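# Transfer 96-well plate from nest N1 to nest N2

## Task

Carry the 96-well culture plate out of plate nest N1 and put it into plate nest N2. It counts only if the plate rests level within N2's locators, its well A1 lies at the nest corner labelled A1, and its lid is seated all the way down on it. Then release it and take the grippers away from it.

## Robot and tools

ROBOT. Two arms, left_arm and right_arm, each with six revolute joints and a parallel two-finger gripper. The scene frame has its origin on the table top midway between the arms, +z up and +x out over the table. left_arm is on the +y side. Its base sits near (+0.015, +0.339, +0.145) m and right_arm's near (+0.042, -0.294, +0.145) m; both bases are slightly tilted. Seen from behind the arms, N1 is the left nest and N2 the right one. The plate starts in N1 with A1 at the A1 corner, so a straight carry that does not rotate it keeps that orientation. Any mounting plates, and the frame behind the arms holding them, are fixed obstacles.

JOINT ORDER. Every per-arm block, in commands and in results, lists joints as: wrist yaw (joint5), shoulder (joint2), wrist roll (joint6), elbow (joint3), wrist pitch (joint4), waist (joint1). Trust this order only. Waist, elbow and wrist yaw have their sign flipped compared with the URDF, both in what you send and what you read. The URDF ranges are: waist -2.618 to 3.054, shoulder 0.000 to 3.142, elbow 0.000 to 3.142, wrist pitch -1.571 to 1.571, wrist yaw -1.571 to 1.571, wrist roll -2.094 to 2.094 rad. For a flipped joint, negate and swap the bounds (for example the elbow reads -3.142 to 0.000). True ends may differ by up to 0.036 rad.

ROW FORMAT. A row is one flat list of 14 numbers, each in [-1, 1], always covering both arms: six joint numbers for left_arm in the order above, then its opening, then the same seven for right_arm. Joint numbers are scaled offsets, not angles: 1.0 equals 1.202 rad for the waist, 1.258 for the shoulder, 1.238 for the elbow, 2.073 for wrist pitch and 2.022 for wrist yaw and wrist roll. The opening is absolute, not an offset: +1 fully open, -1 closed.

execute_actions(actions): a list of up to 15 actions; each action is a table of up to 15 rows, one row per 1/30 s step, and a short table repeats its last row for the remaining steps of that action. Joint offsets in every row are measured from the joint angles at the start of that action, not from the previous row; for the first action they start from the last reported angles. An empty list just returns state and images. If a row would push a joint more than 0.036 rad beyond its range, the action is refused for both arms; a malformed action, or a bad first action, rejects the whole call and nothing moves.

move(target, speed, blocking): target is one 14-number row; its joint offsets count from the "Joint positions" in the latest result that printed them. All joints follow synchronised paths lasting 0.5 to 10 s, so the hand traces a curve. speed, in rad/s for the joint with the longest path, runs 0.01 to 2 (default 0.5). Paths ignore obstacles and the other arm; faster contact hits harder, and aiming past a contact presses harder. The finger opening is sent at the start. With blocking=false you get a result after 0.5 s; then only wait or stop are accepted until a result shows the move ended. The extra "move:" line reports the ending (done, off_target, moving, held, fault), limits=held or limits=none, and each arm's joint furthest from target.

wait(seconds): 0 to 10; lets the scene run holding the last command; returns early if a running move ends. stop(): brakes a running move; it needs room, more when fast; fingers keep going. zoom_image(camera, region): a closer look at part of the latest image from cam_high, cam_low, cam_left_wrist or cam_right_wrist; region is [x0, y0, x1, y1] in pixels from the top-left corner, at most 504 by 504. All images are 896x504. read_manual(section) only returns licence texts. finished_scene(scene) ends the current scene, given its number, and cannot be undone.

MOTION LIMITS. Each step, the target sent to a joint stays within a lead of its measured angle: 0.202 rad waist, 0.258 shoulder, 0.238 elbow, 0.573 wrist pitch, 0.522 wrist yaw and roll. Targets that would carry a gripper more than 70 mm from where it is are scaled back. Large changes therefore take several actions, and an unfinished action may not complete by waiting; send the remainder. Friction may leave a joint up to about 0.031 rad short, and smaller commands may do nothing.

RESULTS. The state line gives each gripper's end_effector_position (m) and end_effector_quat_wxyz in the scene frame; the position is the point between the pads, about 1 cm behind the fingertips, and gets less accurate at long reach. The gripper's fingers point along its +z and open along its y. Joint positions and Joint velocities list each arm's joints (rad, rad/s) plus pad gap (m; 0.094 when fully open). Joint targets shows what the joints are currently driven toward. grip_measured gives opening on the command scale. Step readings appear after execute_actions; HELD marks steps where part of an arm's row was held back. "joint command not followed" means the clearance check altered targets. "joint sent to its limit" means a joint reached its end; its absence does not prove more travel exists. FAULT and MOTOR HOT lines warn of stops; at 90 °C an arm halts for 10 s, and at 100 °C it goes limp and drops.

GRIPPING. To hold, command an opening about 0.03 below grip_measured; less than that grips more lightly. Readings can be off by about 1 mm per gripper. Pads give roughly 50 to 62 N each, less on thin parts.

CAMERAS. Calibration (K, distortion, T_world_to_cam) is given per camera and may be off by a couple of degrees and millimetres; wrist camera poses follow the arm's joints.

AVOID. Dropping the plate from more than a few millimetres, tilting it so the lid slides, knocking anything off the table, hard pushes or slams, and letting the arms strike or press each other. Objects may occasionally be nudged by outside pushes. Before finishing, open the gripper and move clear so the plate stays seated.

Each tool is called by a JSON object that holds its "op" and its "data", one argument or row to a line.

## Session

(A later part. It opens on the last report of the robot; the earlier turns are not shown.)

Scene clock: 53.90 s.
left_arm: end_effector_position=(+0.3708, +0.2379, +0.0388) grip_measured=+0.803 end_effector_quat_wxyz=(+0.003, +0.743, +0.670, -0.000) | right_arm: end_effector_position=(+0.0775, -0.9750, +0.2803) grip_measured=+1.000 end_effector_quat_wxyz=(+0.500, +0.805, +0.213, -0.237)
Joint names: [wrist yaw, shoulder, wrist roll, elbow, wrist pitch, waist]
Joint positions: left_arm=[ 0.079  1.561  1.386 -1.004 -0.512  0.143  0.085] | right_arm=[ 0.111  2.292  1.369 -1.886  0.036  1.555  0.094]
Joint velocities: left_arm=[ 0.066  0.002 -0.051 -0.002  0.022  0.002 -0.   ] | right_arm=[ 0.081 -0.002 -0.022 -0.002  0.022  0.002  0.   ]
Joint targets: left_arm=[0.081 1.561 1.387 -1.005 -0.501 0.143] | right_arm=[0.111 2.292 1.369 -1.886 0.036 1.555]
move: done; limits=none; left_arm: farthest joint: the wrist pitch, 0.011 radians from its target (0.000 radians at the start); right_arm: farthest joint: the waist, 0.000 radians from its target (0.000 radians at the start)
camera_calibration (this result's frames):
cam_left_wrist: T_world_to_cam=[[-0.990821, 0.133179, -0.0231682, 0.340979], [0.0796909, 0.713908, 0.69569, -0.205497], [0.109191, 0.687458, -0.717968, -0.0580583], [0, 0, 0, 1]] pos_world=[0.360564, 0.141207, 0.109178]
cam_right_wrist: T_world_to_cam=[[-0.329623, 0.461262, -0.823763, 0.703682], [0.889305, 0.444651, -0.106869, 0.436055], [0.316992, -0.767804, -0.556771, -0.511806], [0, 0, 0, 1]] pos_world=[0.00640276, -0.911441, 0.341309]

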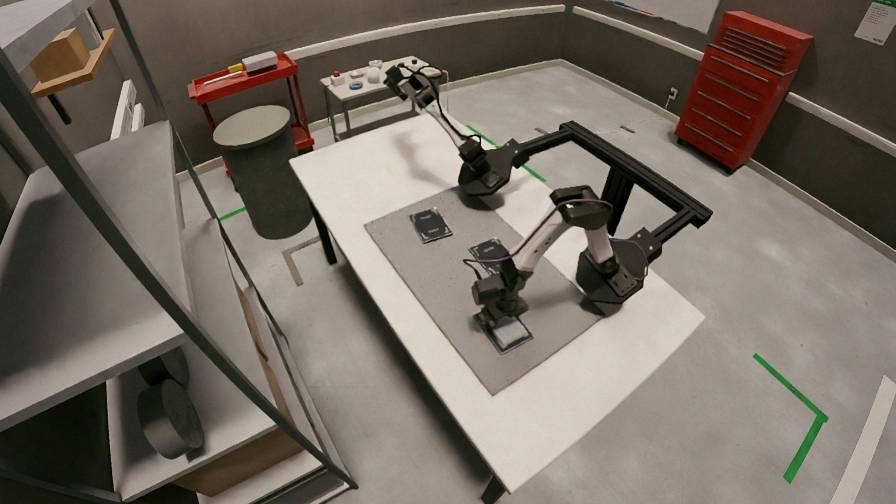

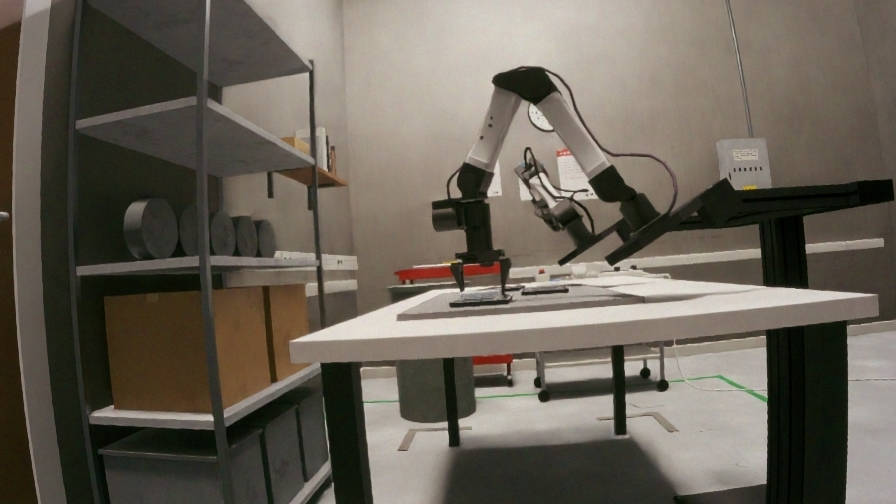

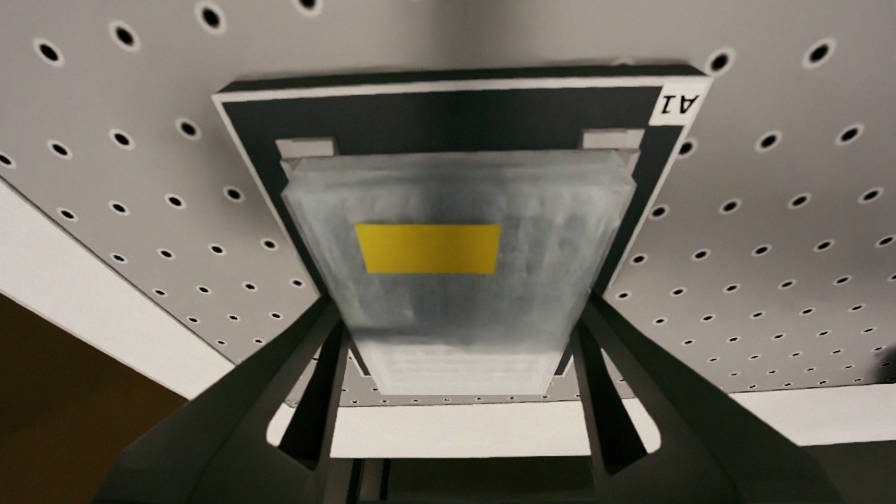

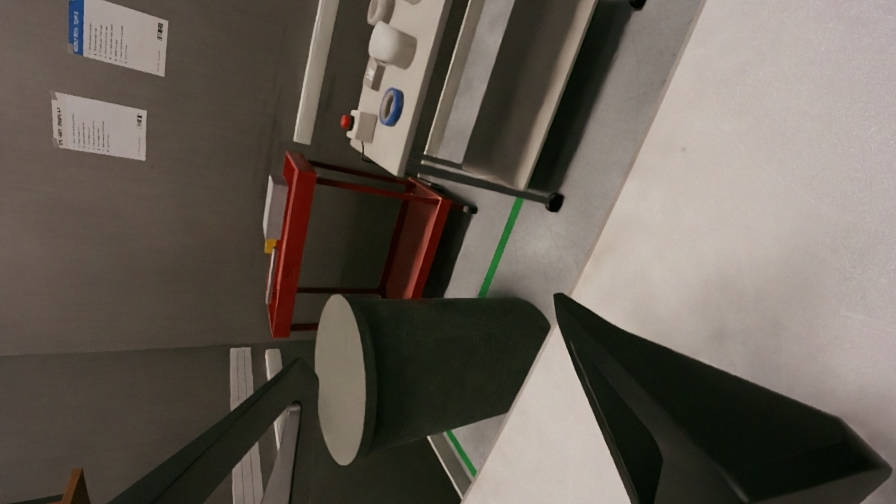

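{"op": "move", "data": {
  "target": [0,-0.076,0,-0.036,-0.065,0,0.77, 0,0,0,0,0,0,1],
  "speed": 0.1
}}

Scene clock: 58.13 s.
left_arm: end_effector_position=(+0.3640, +0.2420, +0.0637) grip_measured=+0.803 end_effector_quat_wxyz=(-0.009, +0.743, +0.669, -0.008) | right_arm: end_effector_position=(+0.0775, -0.9750, +0.2803) grip_measured=+1.000 end_effector_quat_wxyz=(+0.500, +0.805, +0.213, -0.237)
Joint names: [wrist yaw, shoulder, wrist roll, elbow, wrist pitch, waist]
Joint positions: left_arm=[ 0.079  1.491  1.386 -1.027 -0.634  0.143  0.085] | right_arm=[ 0.111  2.292  1.369 -1.886  0.036  1.555  0.094]
Joint velocities: left_arm=[-0.037 -0.002  0.022 -0.002 -0.007  0.007  0.001] | right_arm=[-0.007  0.002  0.007  0.007  0.022  0.022  0.   ]
Joint targets: left_arm=[0.079 1.465 1.386 -1.049 -0.647 0.143] | right_arm=[0.111 2.292 1.369 -1.886 0.036 1.555]
move: off_target (left_arm); limits=none; left_arm: farthest joint: the shoulder, 0.025 radians from its target (0.095 radians at the start); right_arm: farthest joint: the waist, 0.000 radians from its target (0.000 radians at the start)
camera_calibration (this result's frames):
cam_left_wrist: T_world_to_cam=[[-0.990793, 0.135266, 0.00575736, 0.331963], [0.100708, 0.707907, 0.69909, -0.231661], [0.0904875, 0.693233, -0.715011, -0.0370699], [0, 0, 0, 1]] pos_world=[0.35559, 0.144789, 0.133535]
cam_right_wrist: T_world_to_cam=[[-0.329623, 0.461262, -0.823763, 0.703682], [0.889305, 0.444651, -0.106869, 0.436055], [0.316992, -0.767804, -0.556771, -0.511806], [0, 0, 0, 1]] pos_world=[0.00640276, -0.911441, 0.341309]

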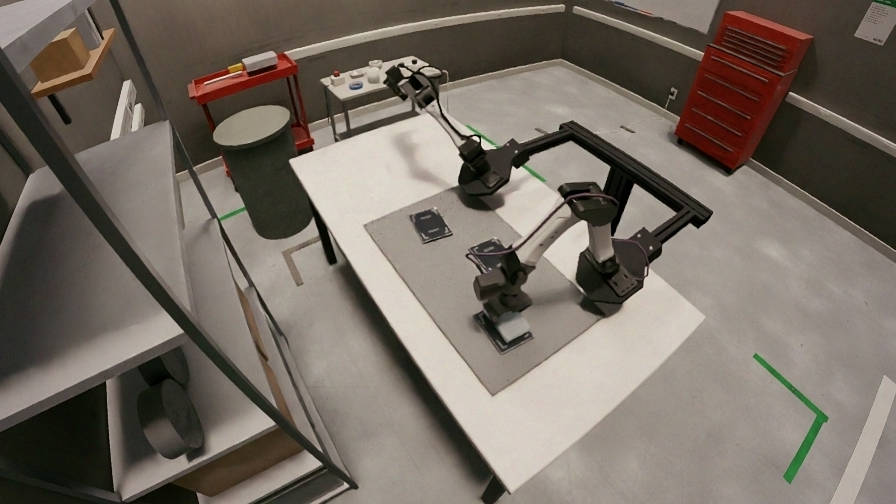

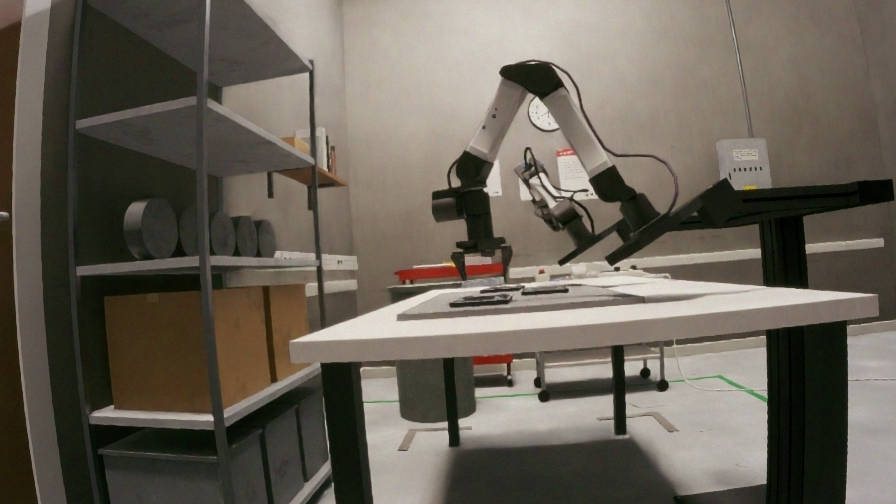

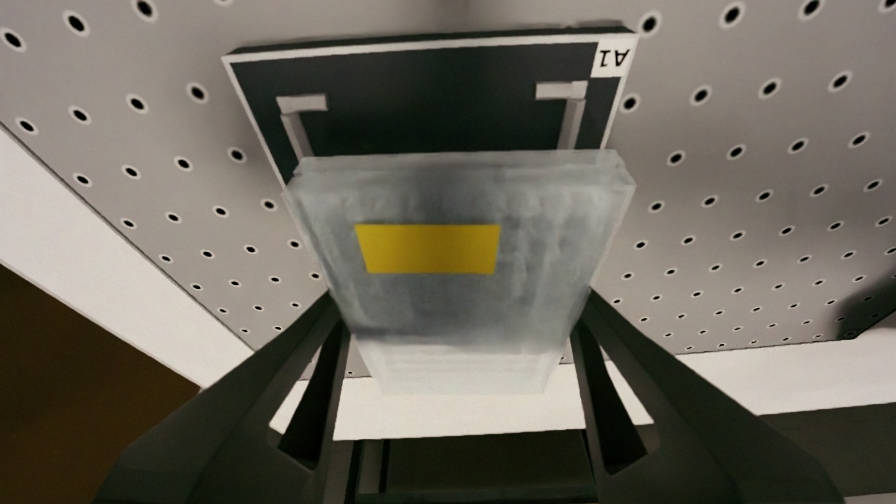

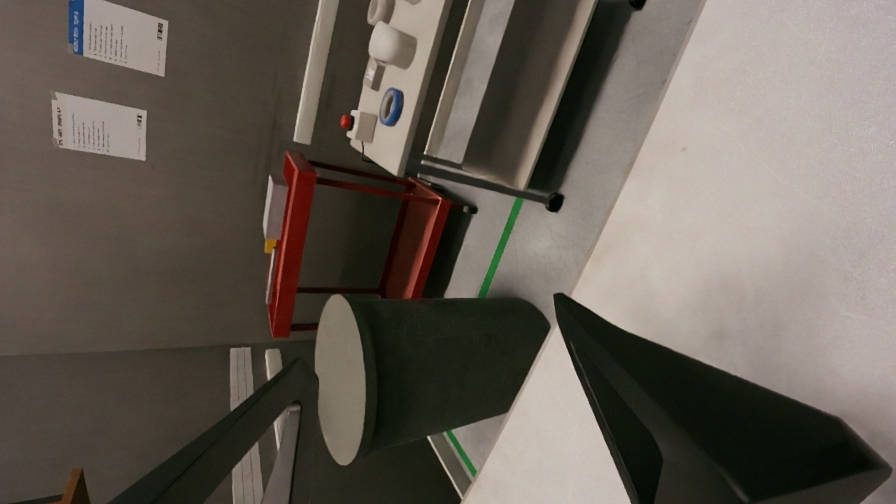

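{"op": "move", "data": {
  "target": [0.132,0.42,-0.275,-0.611,-0.149,0.494,0.77, 0,0,0,0,0,0,1],
  "speed": 0.3
}}

Scene clock: 75.10 s.
left_arm: end_effector_position=(+0.3707, +0.0016, +0.0737) grip_measured=+0.803 end_effector_quat_wxyz=(+0.003, +0.739, +0.674, -0.000) | right_arm: end_effector_position=(+0.0775, -0.9750, +0.2803) grip_measured=+1.000 end_effector_quat_wxyz=(+0.500, +0.805, +0.213, -0.237)
Joint names: [wrist yaw, shoulder, wrist roll, elbow, wrist pitch, waist]
Joint positions: left_arm=[ 0.337  2.012  0.836 -1.759 -0.93   0.729  0.085] | right_arm=[ 0.111  2.292  1.369 -1.886  0.036  1.555  0.094]
Joint velocities: left_arm=[-0.007 -0.007 -0.066  0.007  0.007 -0.002 -0.   ] | right_arm=[ 0.125 -0.012 -0.022 -0.007 -0.066  0.017  0.   ]
Joint targets: left_arm=[0.346 2.019 0.830 -1.783 -0.943 0.736] | right_arm=[0.111 2.292 1.369 -1.886 0.036 1.555]
move: off_target (left_arm); limits=none; left_arm: farthest joint: the elbow, 0.024 radians from its target (0.757 radians at the start); right_arm: farthest joint: the waist, 0.000 radians from its target (0.000 radians at the start)
camera_calibration (this result's frames):
cam_left_wrist: T_world_to_cam=[[-0.992201, 0.122468, -0.0231988, 0.37366], [0.0720183, 0.715166, 0.695234, -0.058173], [0.101735, 0.688141, -0.718409, 0.132206], [0, 0, 0, 1]] pos_world=[0.361486, -0.0951348, 0.144091]
cam_right_wrist: T_world_to_cam=[[-0.329623, 0.461262, -0.823763, 0.703682], [0.889305, 0.444651, -0.106869, 0.436055], [0.316992, -0.767804, -0.556771, -0.511806], [0, 0, 0, 1]] pos_world=[0.00640276, -0.911441, 0.341309]

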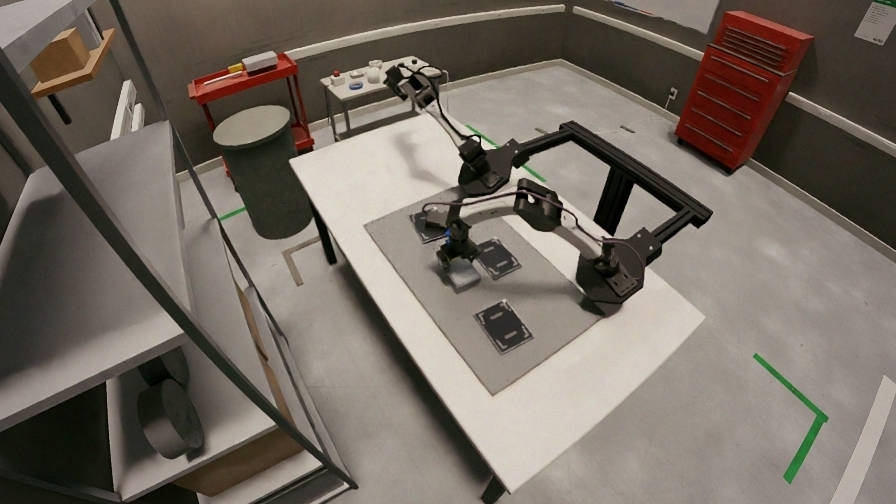

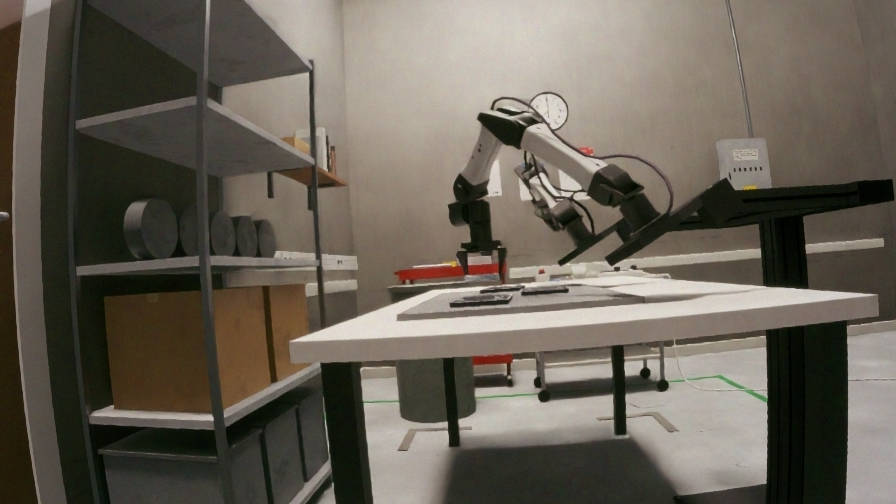

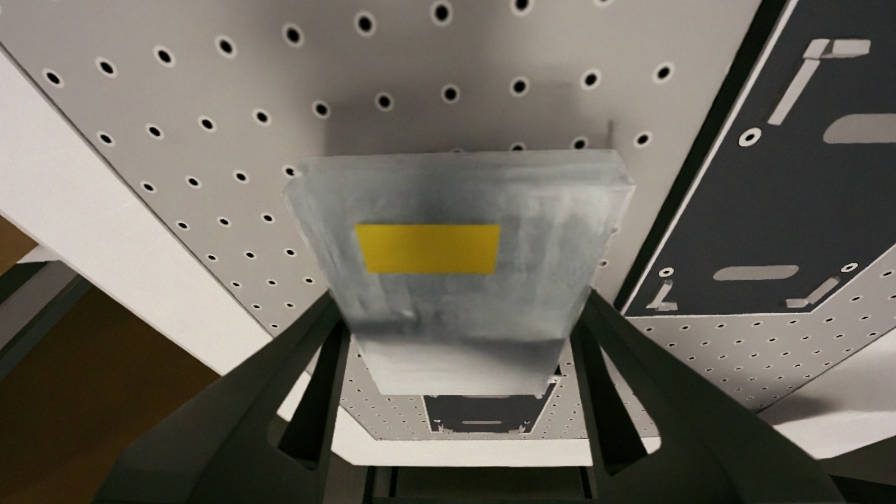

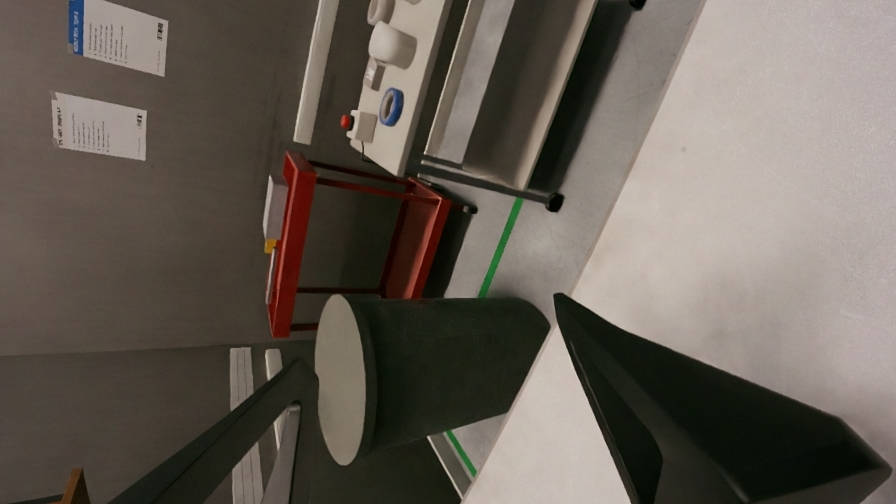

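{"op": "move", "data": {
  "target": [-0.009,0.068,0.017,0.033,0.061,-0.031,0.77, 0,0,0,0,0,0,1],
  "speed": 0.1
}}

{"op": "zoom_image", "data": {
  "camera": "cam_low",
  "region": [420,240,560,320]
}}

Scene clock: 79.23 s.
left_arm: end_effector_position=(+0.3709, -0.0006, +0.0316) grip_measured=+0.803 end_effector_quat_wxyz=(+0.002, +0.739, +0.673, -0.001) | right_arm: end_effector_position=(+0.0775, -0.9750, +0.2803) grip_measured=+1.000 end_effector_quat_wxyz=(+0.500, +0.805, +0.213, -0.237)
Joint names: [wrist yaw, shoulder, wrist roll, elbow, wrist pitch, waist]
Joint positions: left_arm=[ 0.324  2.092  0.865 -1.732 -0.817  0.699  0.085] | right_arm=[ 0.111  2.292  1.369 -1.886  0.036  1.555  0.094]
Joint velocities: left_arm=[ 0.037  0.002 -0.022  0.007 -0.081 -0.002  0.   ] | right_arm=[-0.081 -0.002 -0.022  0.007  0.022 -0.002  0.   ]
Joint targets: left_arm=[0.319 2.098 0.870 -1.718 -0.804 0.692] | right_arm=[0.111 2.292 1.369 -1.886 0.036 1.555]
move: done; limits=none; left_arm: farthest joint: the elbow, 0.014 radians from its target (0.041 radians at the start); right_arm: farthest joint: the waist, 0.000 radians from its target (0.000 radians at the start)
camera_calibration (this result's frames):
cam_left_wrist: T_world_to_cam=[[-0.992201, 0.123031, -0.0200026, 0.373134], [0.0745524, 0.714363, 0.695792, -0.028317], [0.0998929, 0.688875, -0.717965, 0.104171], [0, 0, 0, 1]] pos_world=[0.361929, -0.0974389, 0.101957]
cam_right_wrist: T_world_to_cam=[[-0.329623, 0.461262, -0.823763, 0.703682], [0.889305, 0.444651, -0.106869, 0.436055], [0.316992, -0.767804, -0.556771, -0.511806], [0, 0, 0, 1]] pos_world=[0.00640276, -0.911441, 0.341309]

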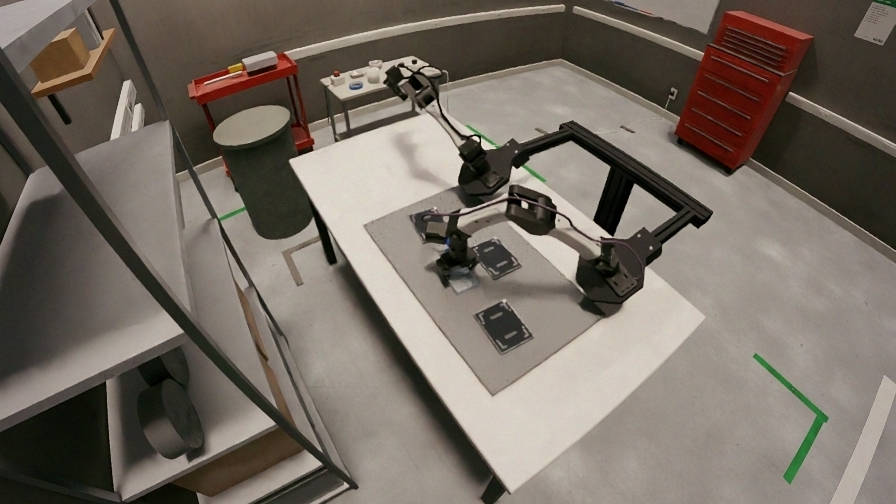

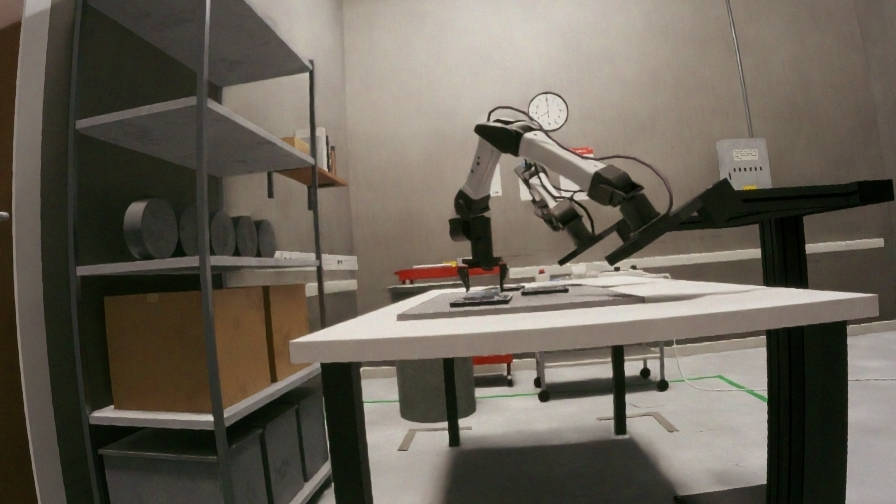

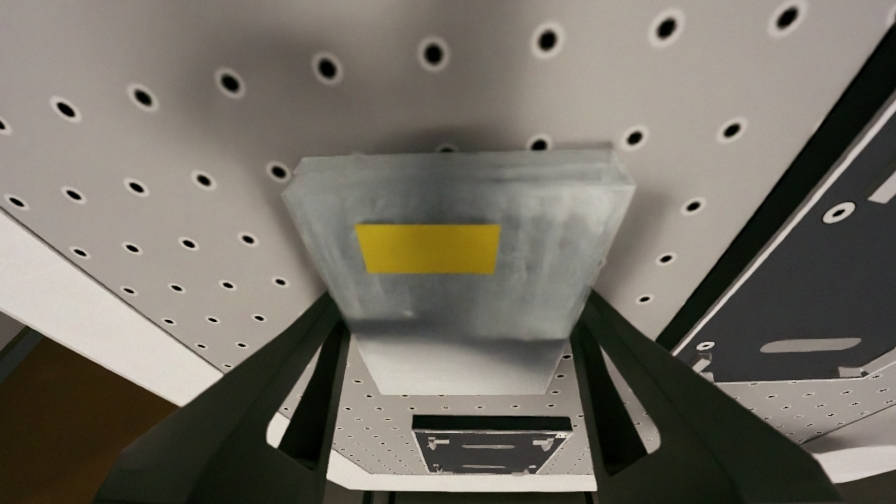

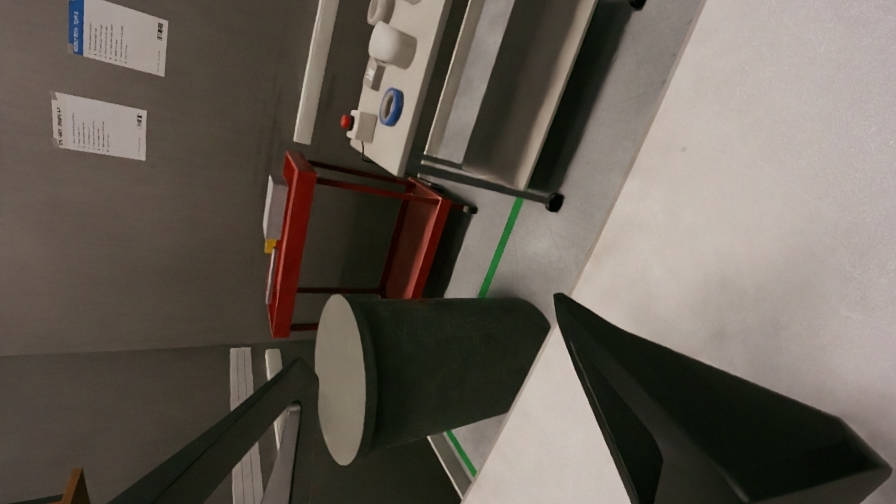

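Region (420, 240, 560, 320) of cam_low's 896x504 image, scaled by 3.600, with more detail than that image has; it fills the top 288 rows of this view, and the rest is white.

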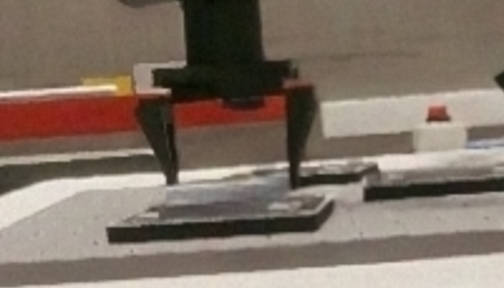

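Lower a few mm more.

{"op": "move", "data": {
  "target": [0,0.022,0.004,0.014,0.014,-0.008,0.77, 0,0,0,0,0,0,1],
  "speed": 0.04
}}

Scene clock: 82.30 s.
left_arm: end_effector_position=(+0.3708, -0.0016, +0.0294) grip_measured=+0.803 end_effector_quat_wxyz=(+0.003, +0.740, +0.673, -0.001) | right_arm: end_effector_position=(+0.0775, -0.9750, +0.2803) grip_measured=+1.000 end_effector_quat_wxyz=(+0.500, +0.805, +0.213, -0.237)
Joint names: [wrist yaw, shoulder, wrist roll, elbow, wrist pitch, waist]
Joint positions: left_arm=[ 0.324  2.097  0.866 -1.732 -0.81   0.699  0.085] | right_arm=[ 0.111  2.292  1.369 -1.886  0.036  1.555  0.094]
Joint velocities: left_arm=[-0.007 -0.012 -0.037  0.007 -0.066  0.002  0.   ] | right_arm=[ 0.081 -0.017 -0.051  0.002 -0.007 -0.007  0.   ]
Joint targets: left_arm=[0.324 2.120 0.873 -1.715 -0.788 0.689] | right_arm=[0.111 2.292 1.369 -1.886 0.036 1.555]
move: off_target (left_arm); limits=none; left_arm: farthest joint: the shoulder, 0.022 radians from its target (0.028 radians at the start); right_arm: farthest joint: the waist, 0.000 radians from its target (0.000 radians at the start)
camera_calibration (this result's frames):
cam_left_wrist: T_world_to_cam=[[-0.992068, 0.123907, -0.021179, 0.373084], [0.0745176, 0.715381, 0.69475, -0.0260224], [0.101235, 0.687661, -0.718939, 0.102862], [0, 0, 0, 1]] pos_world=[0.361651, -0.0983457, 0.0999318]
cam_right_wrist: T_world_to_cam=[[-0.329623, 0.461262, -0.823763, 0.703682], [0.889305, 0.444651, -0.106869, 0.436055], [0.316992, -0.767804, -0.556771, -0.511806], [0, 0, 0, 1]] pos_world=[0.00640276, -0.911441, 0.341309]

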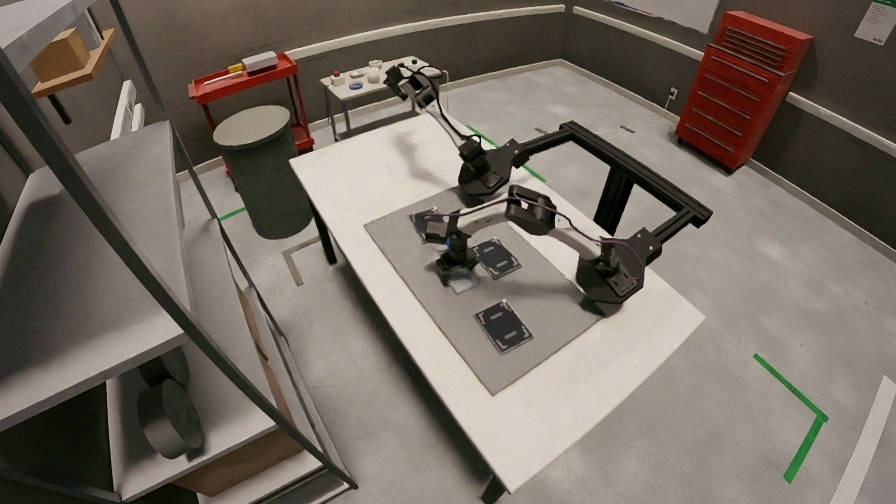

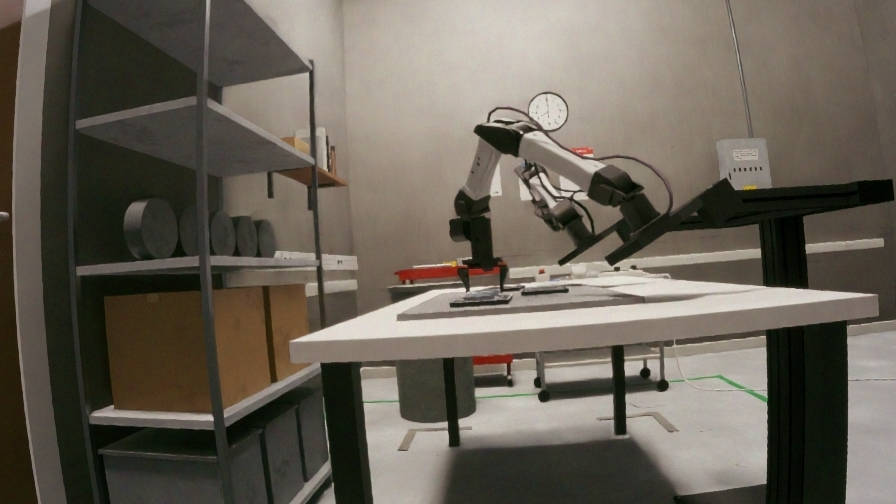

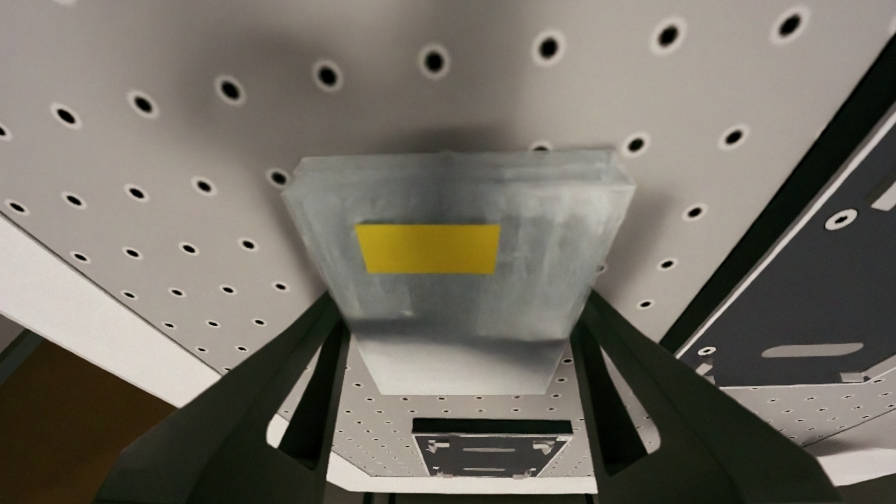

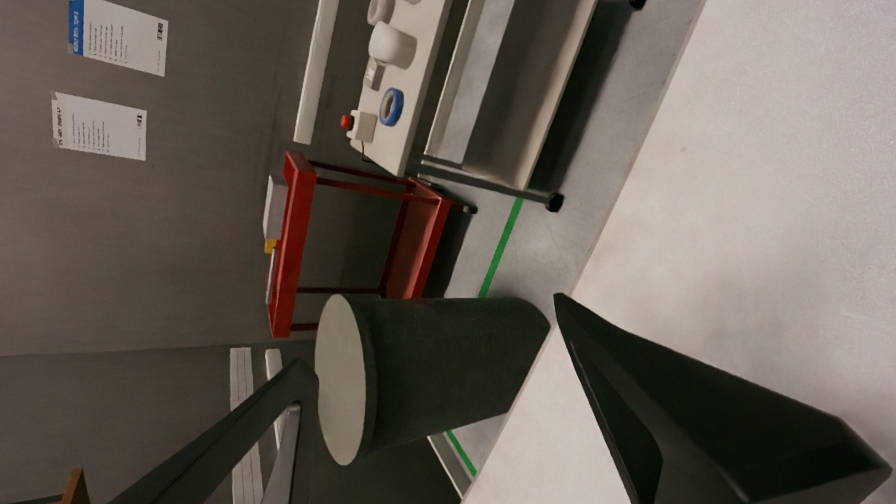

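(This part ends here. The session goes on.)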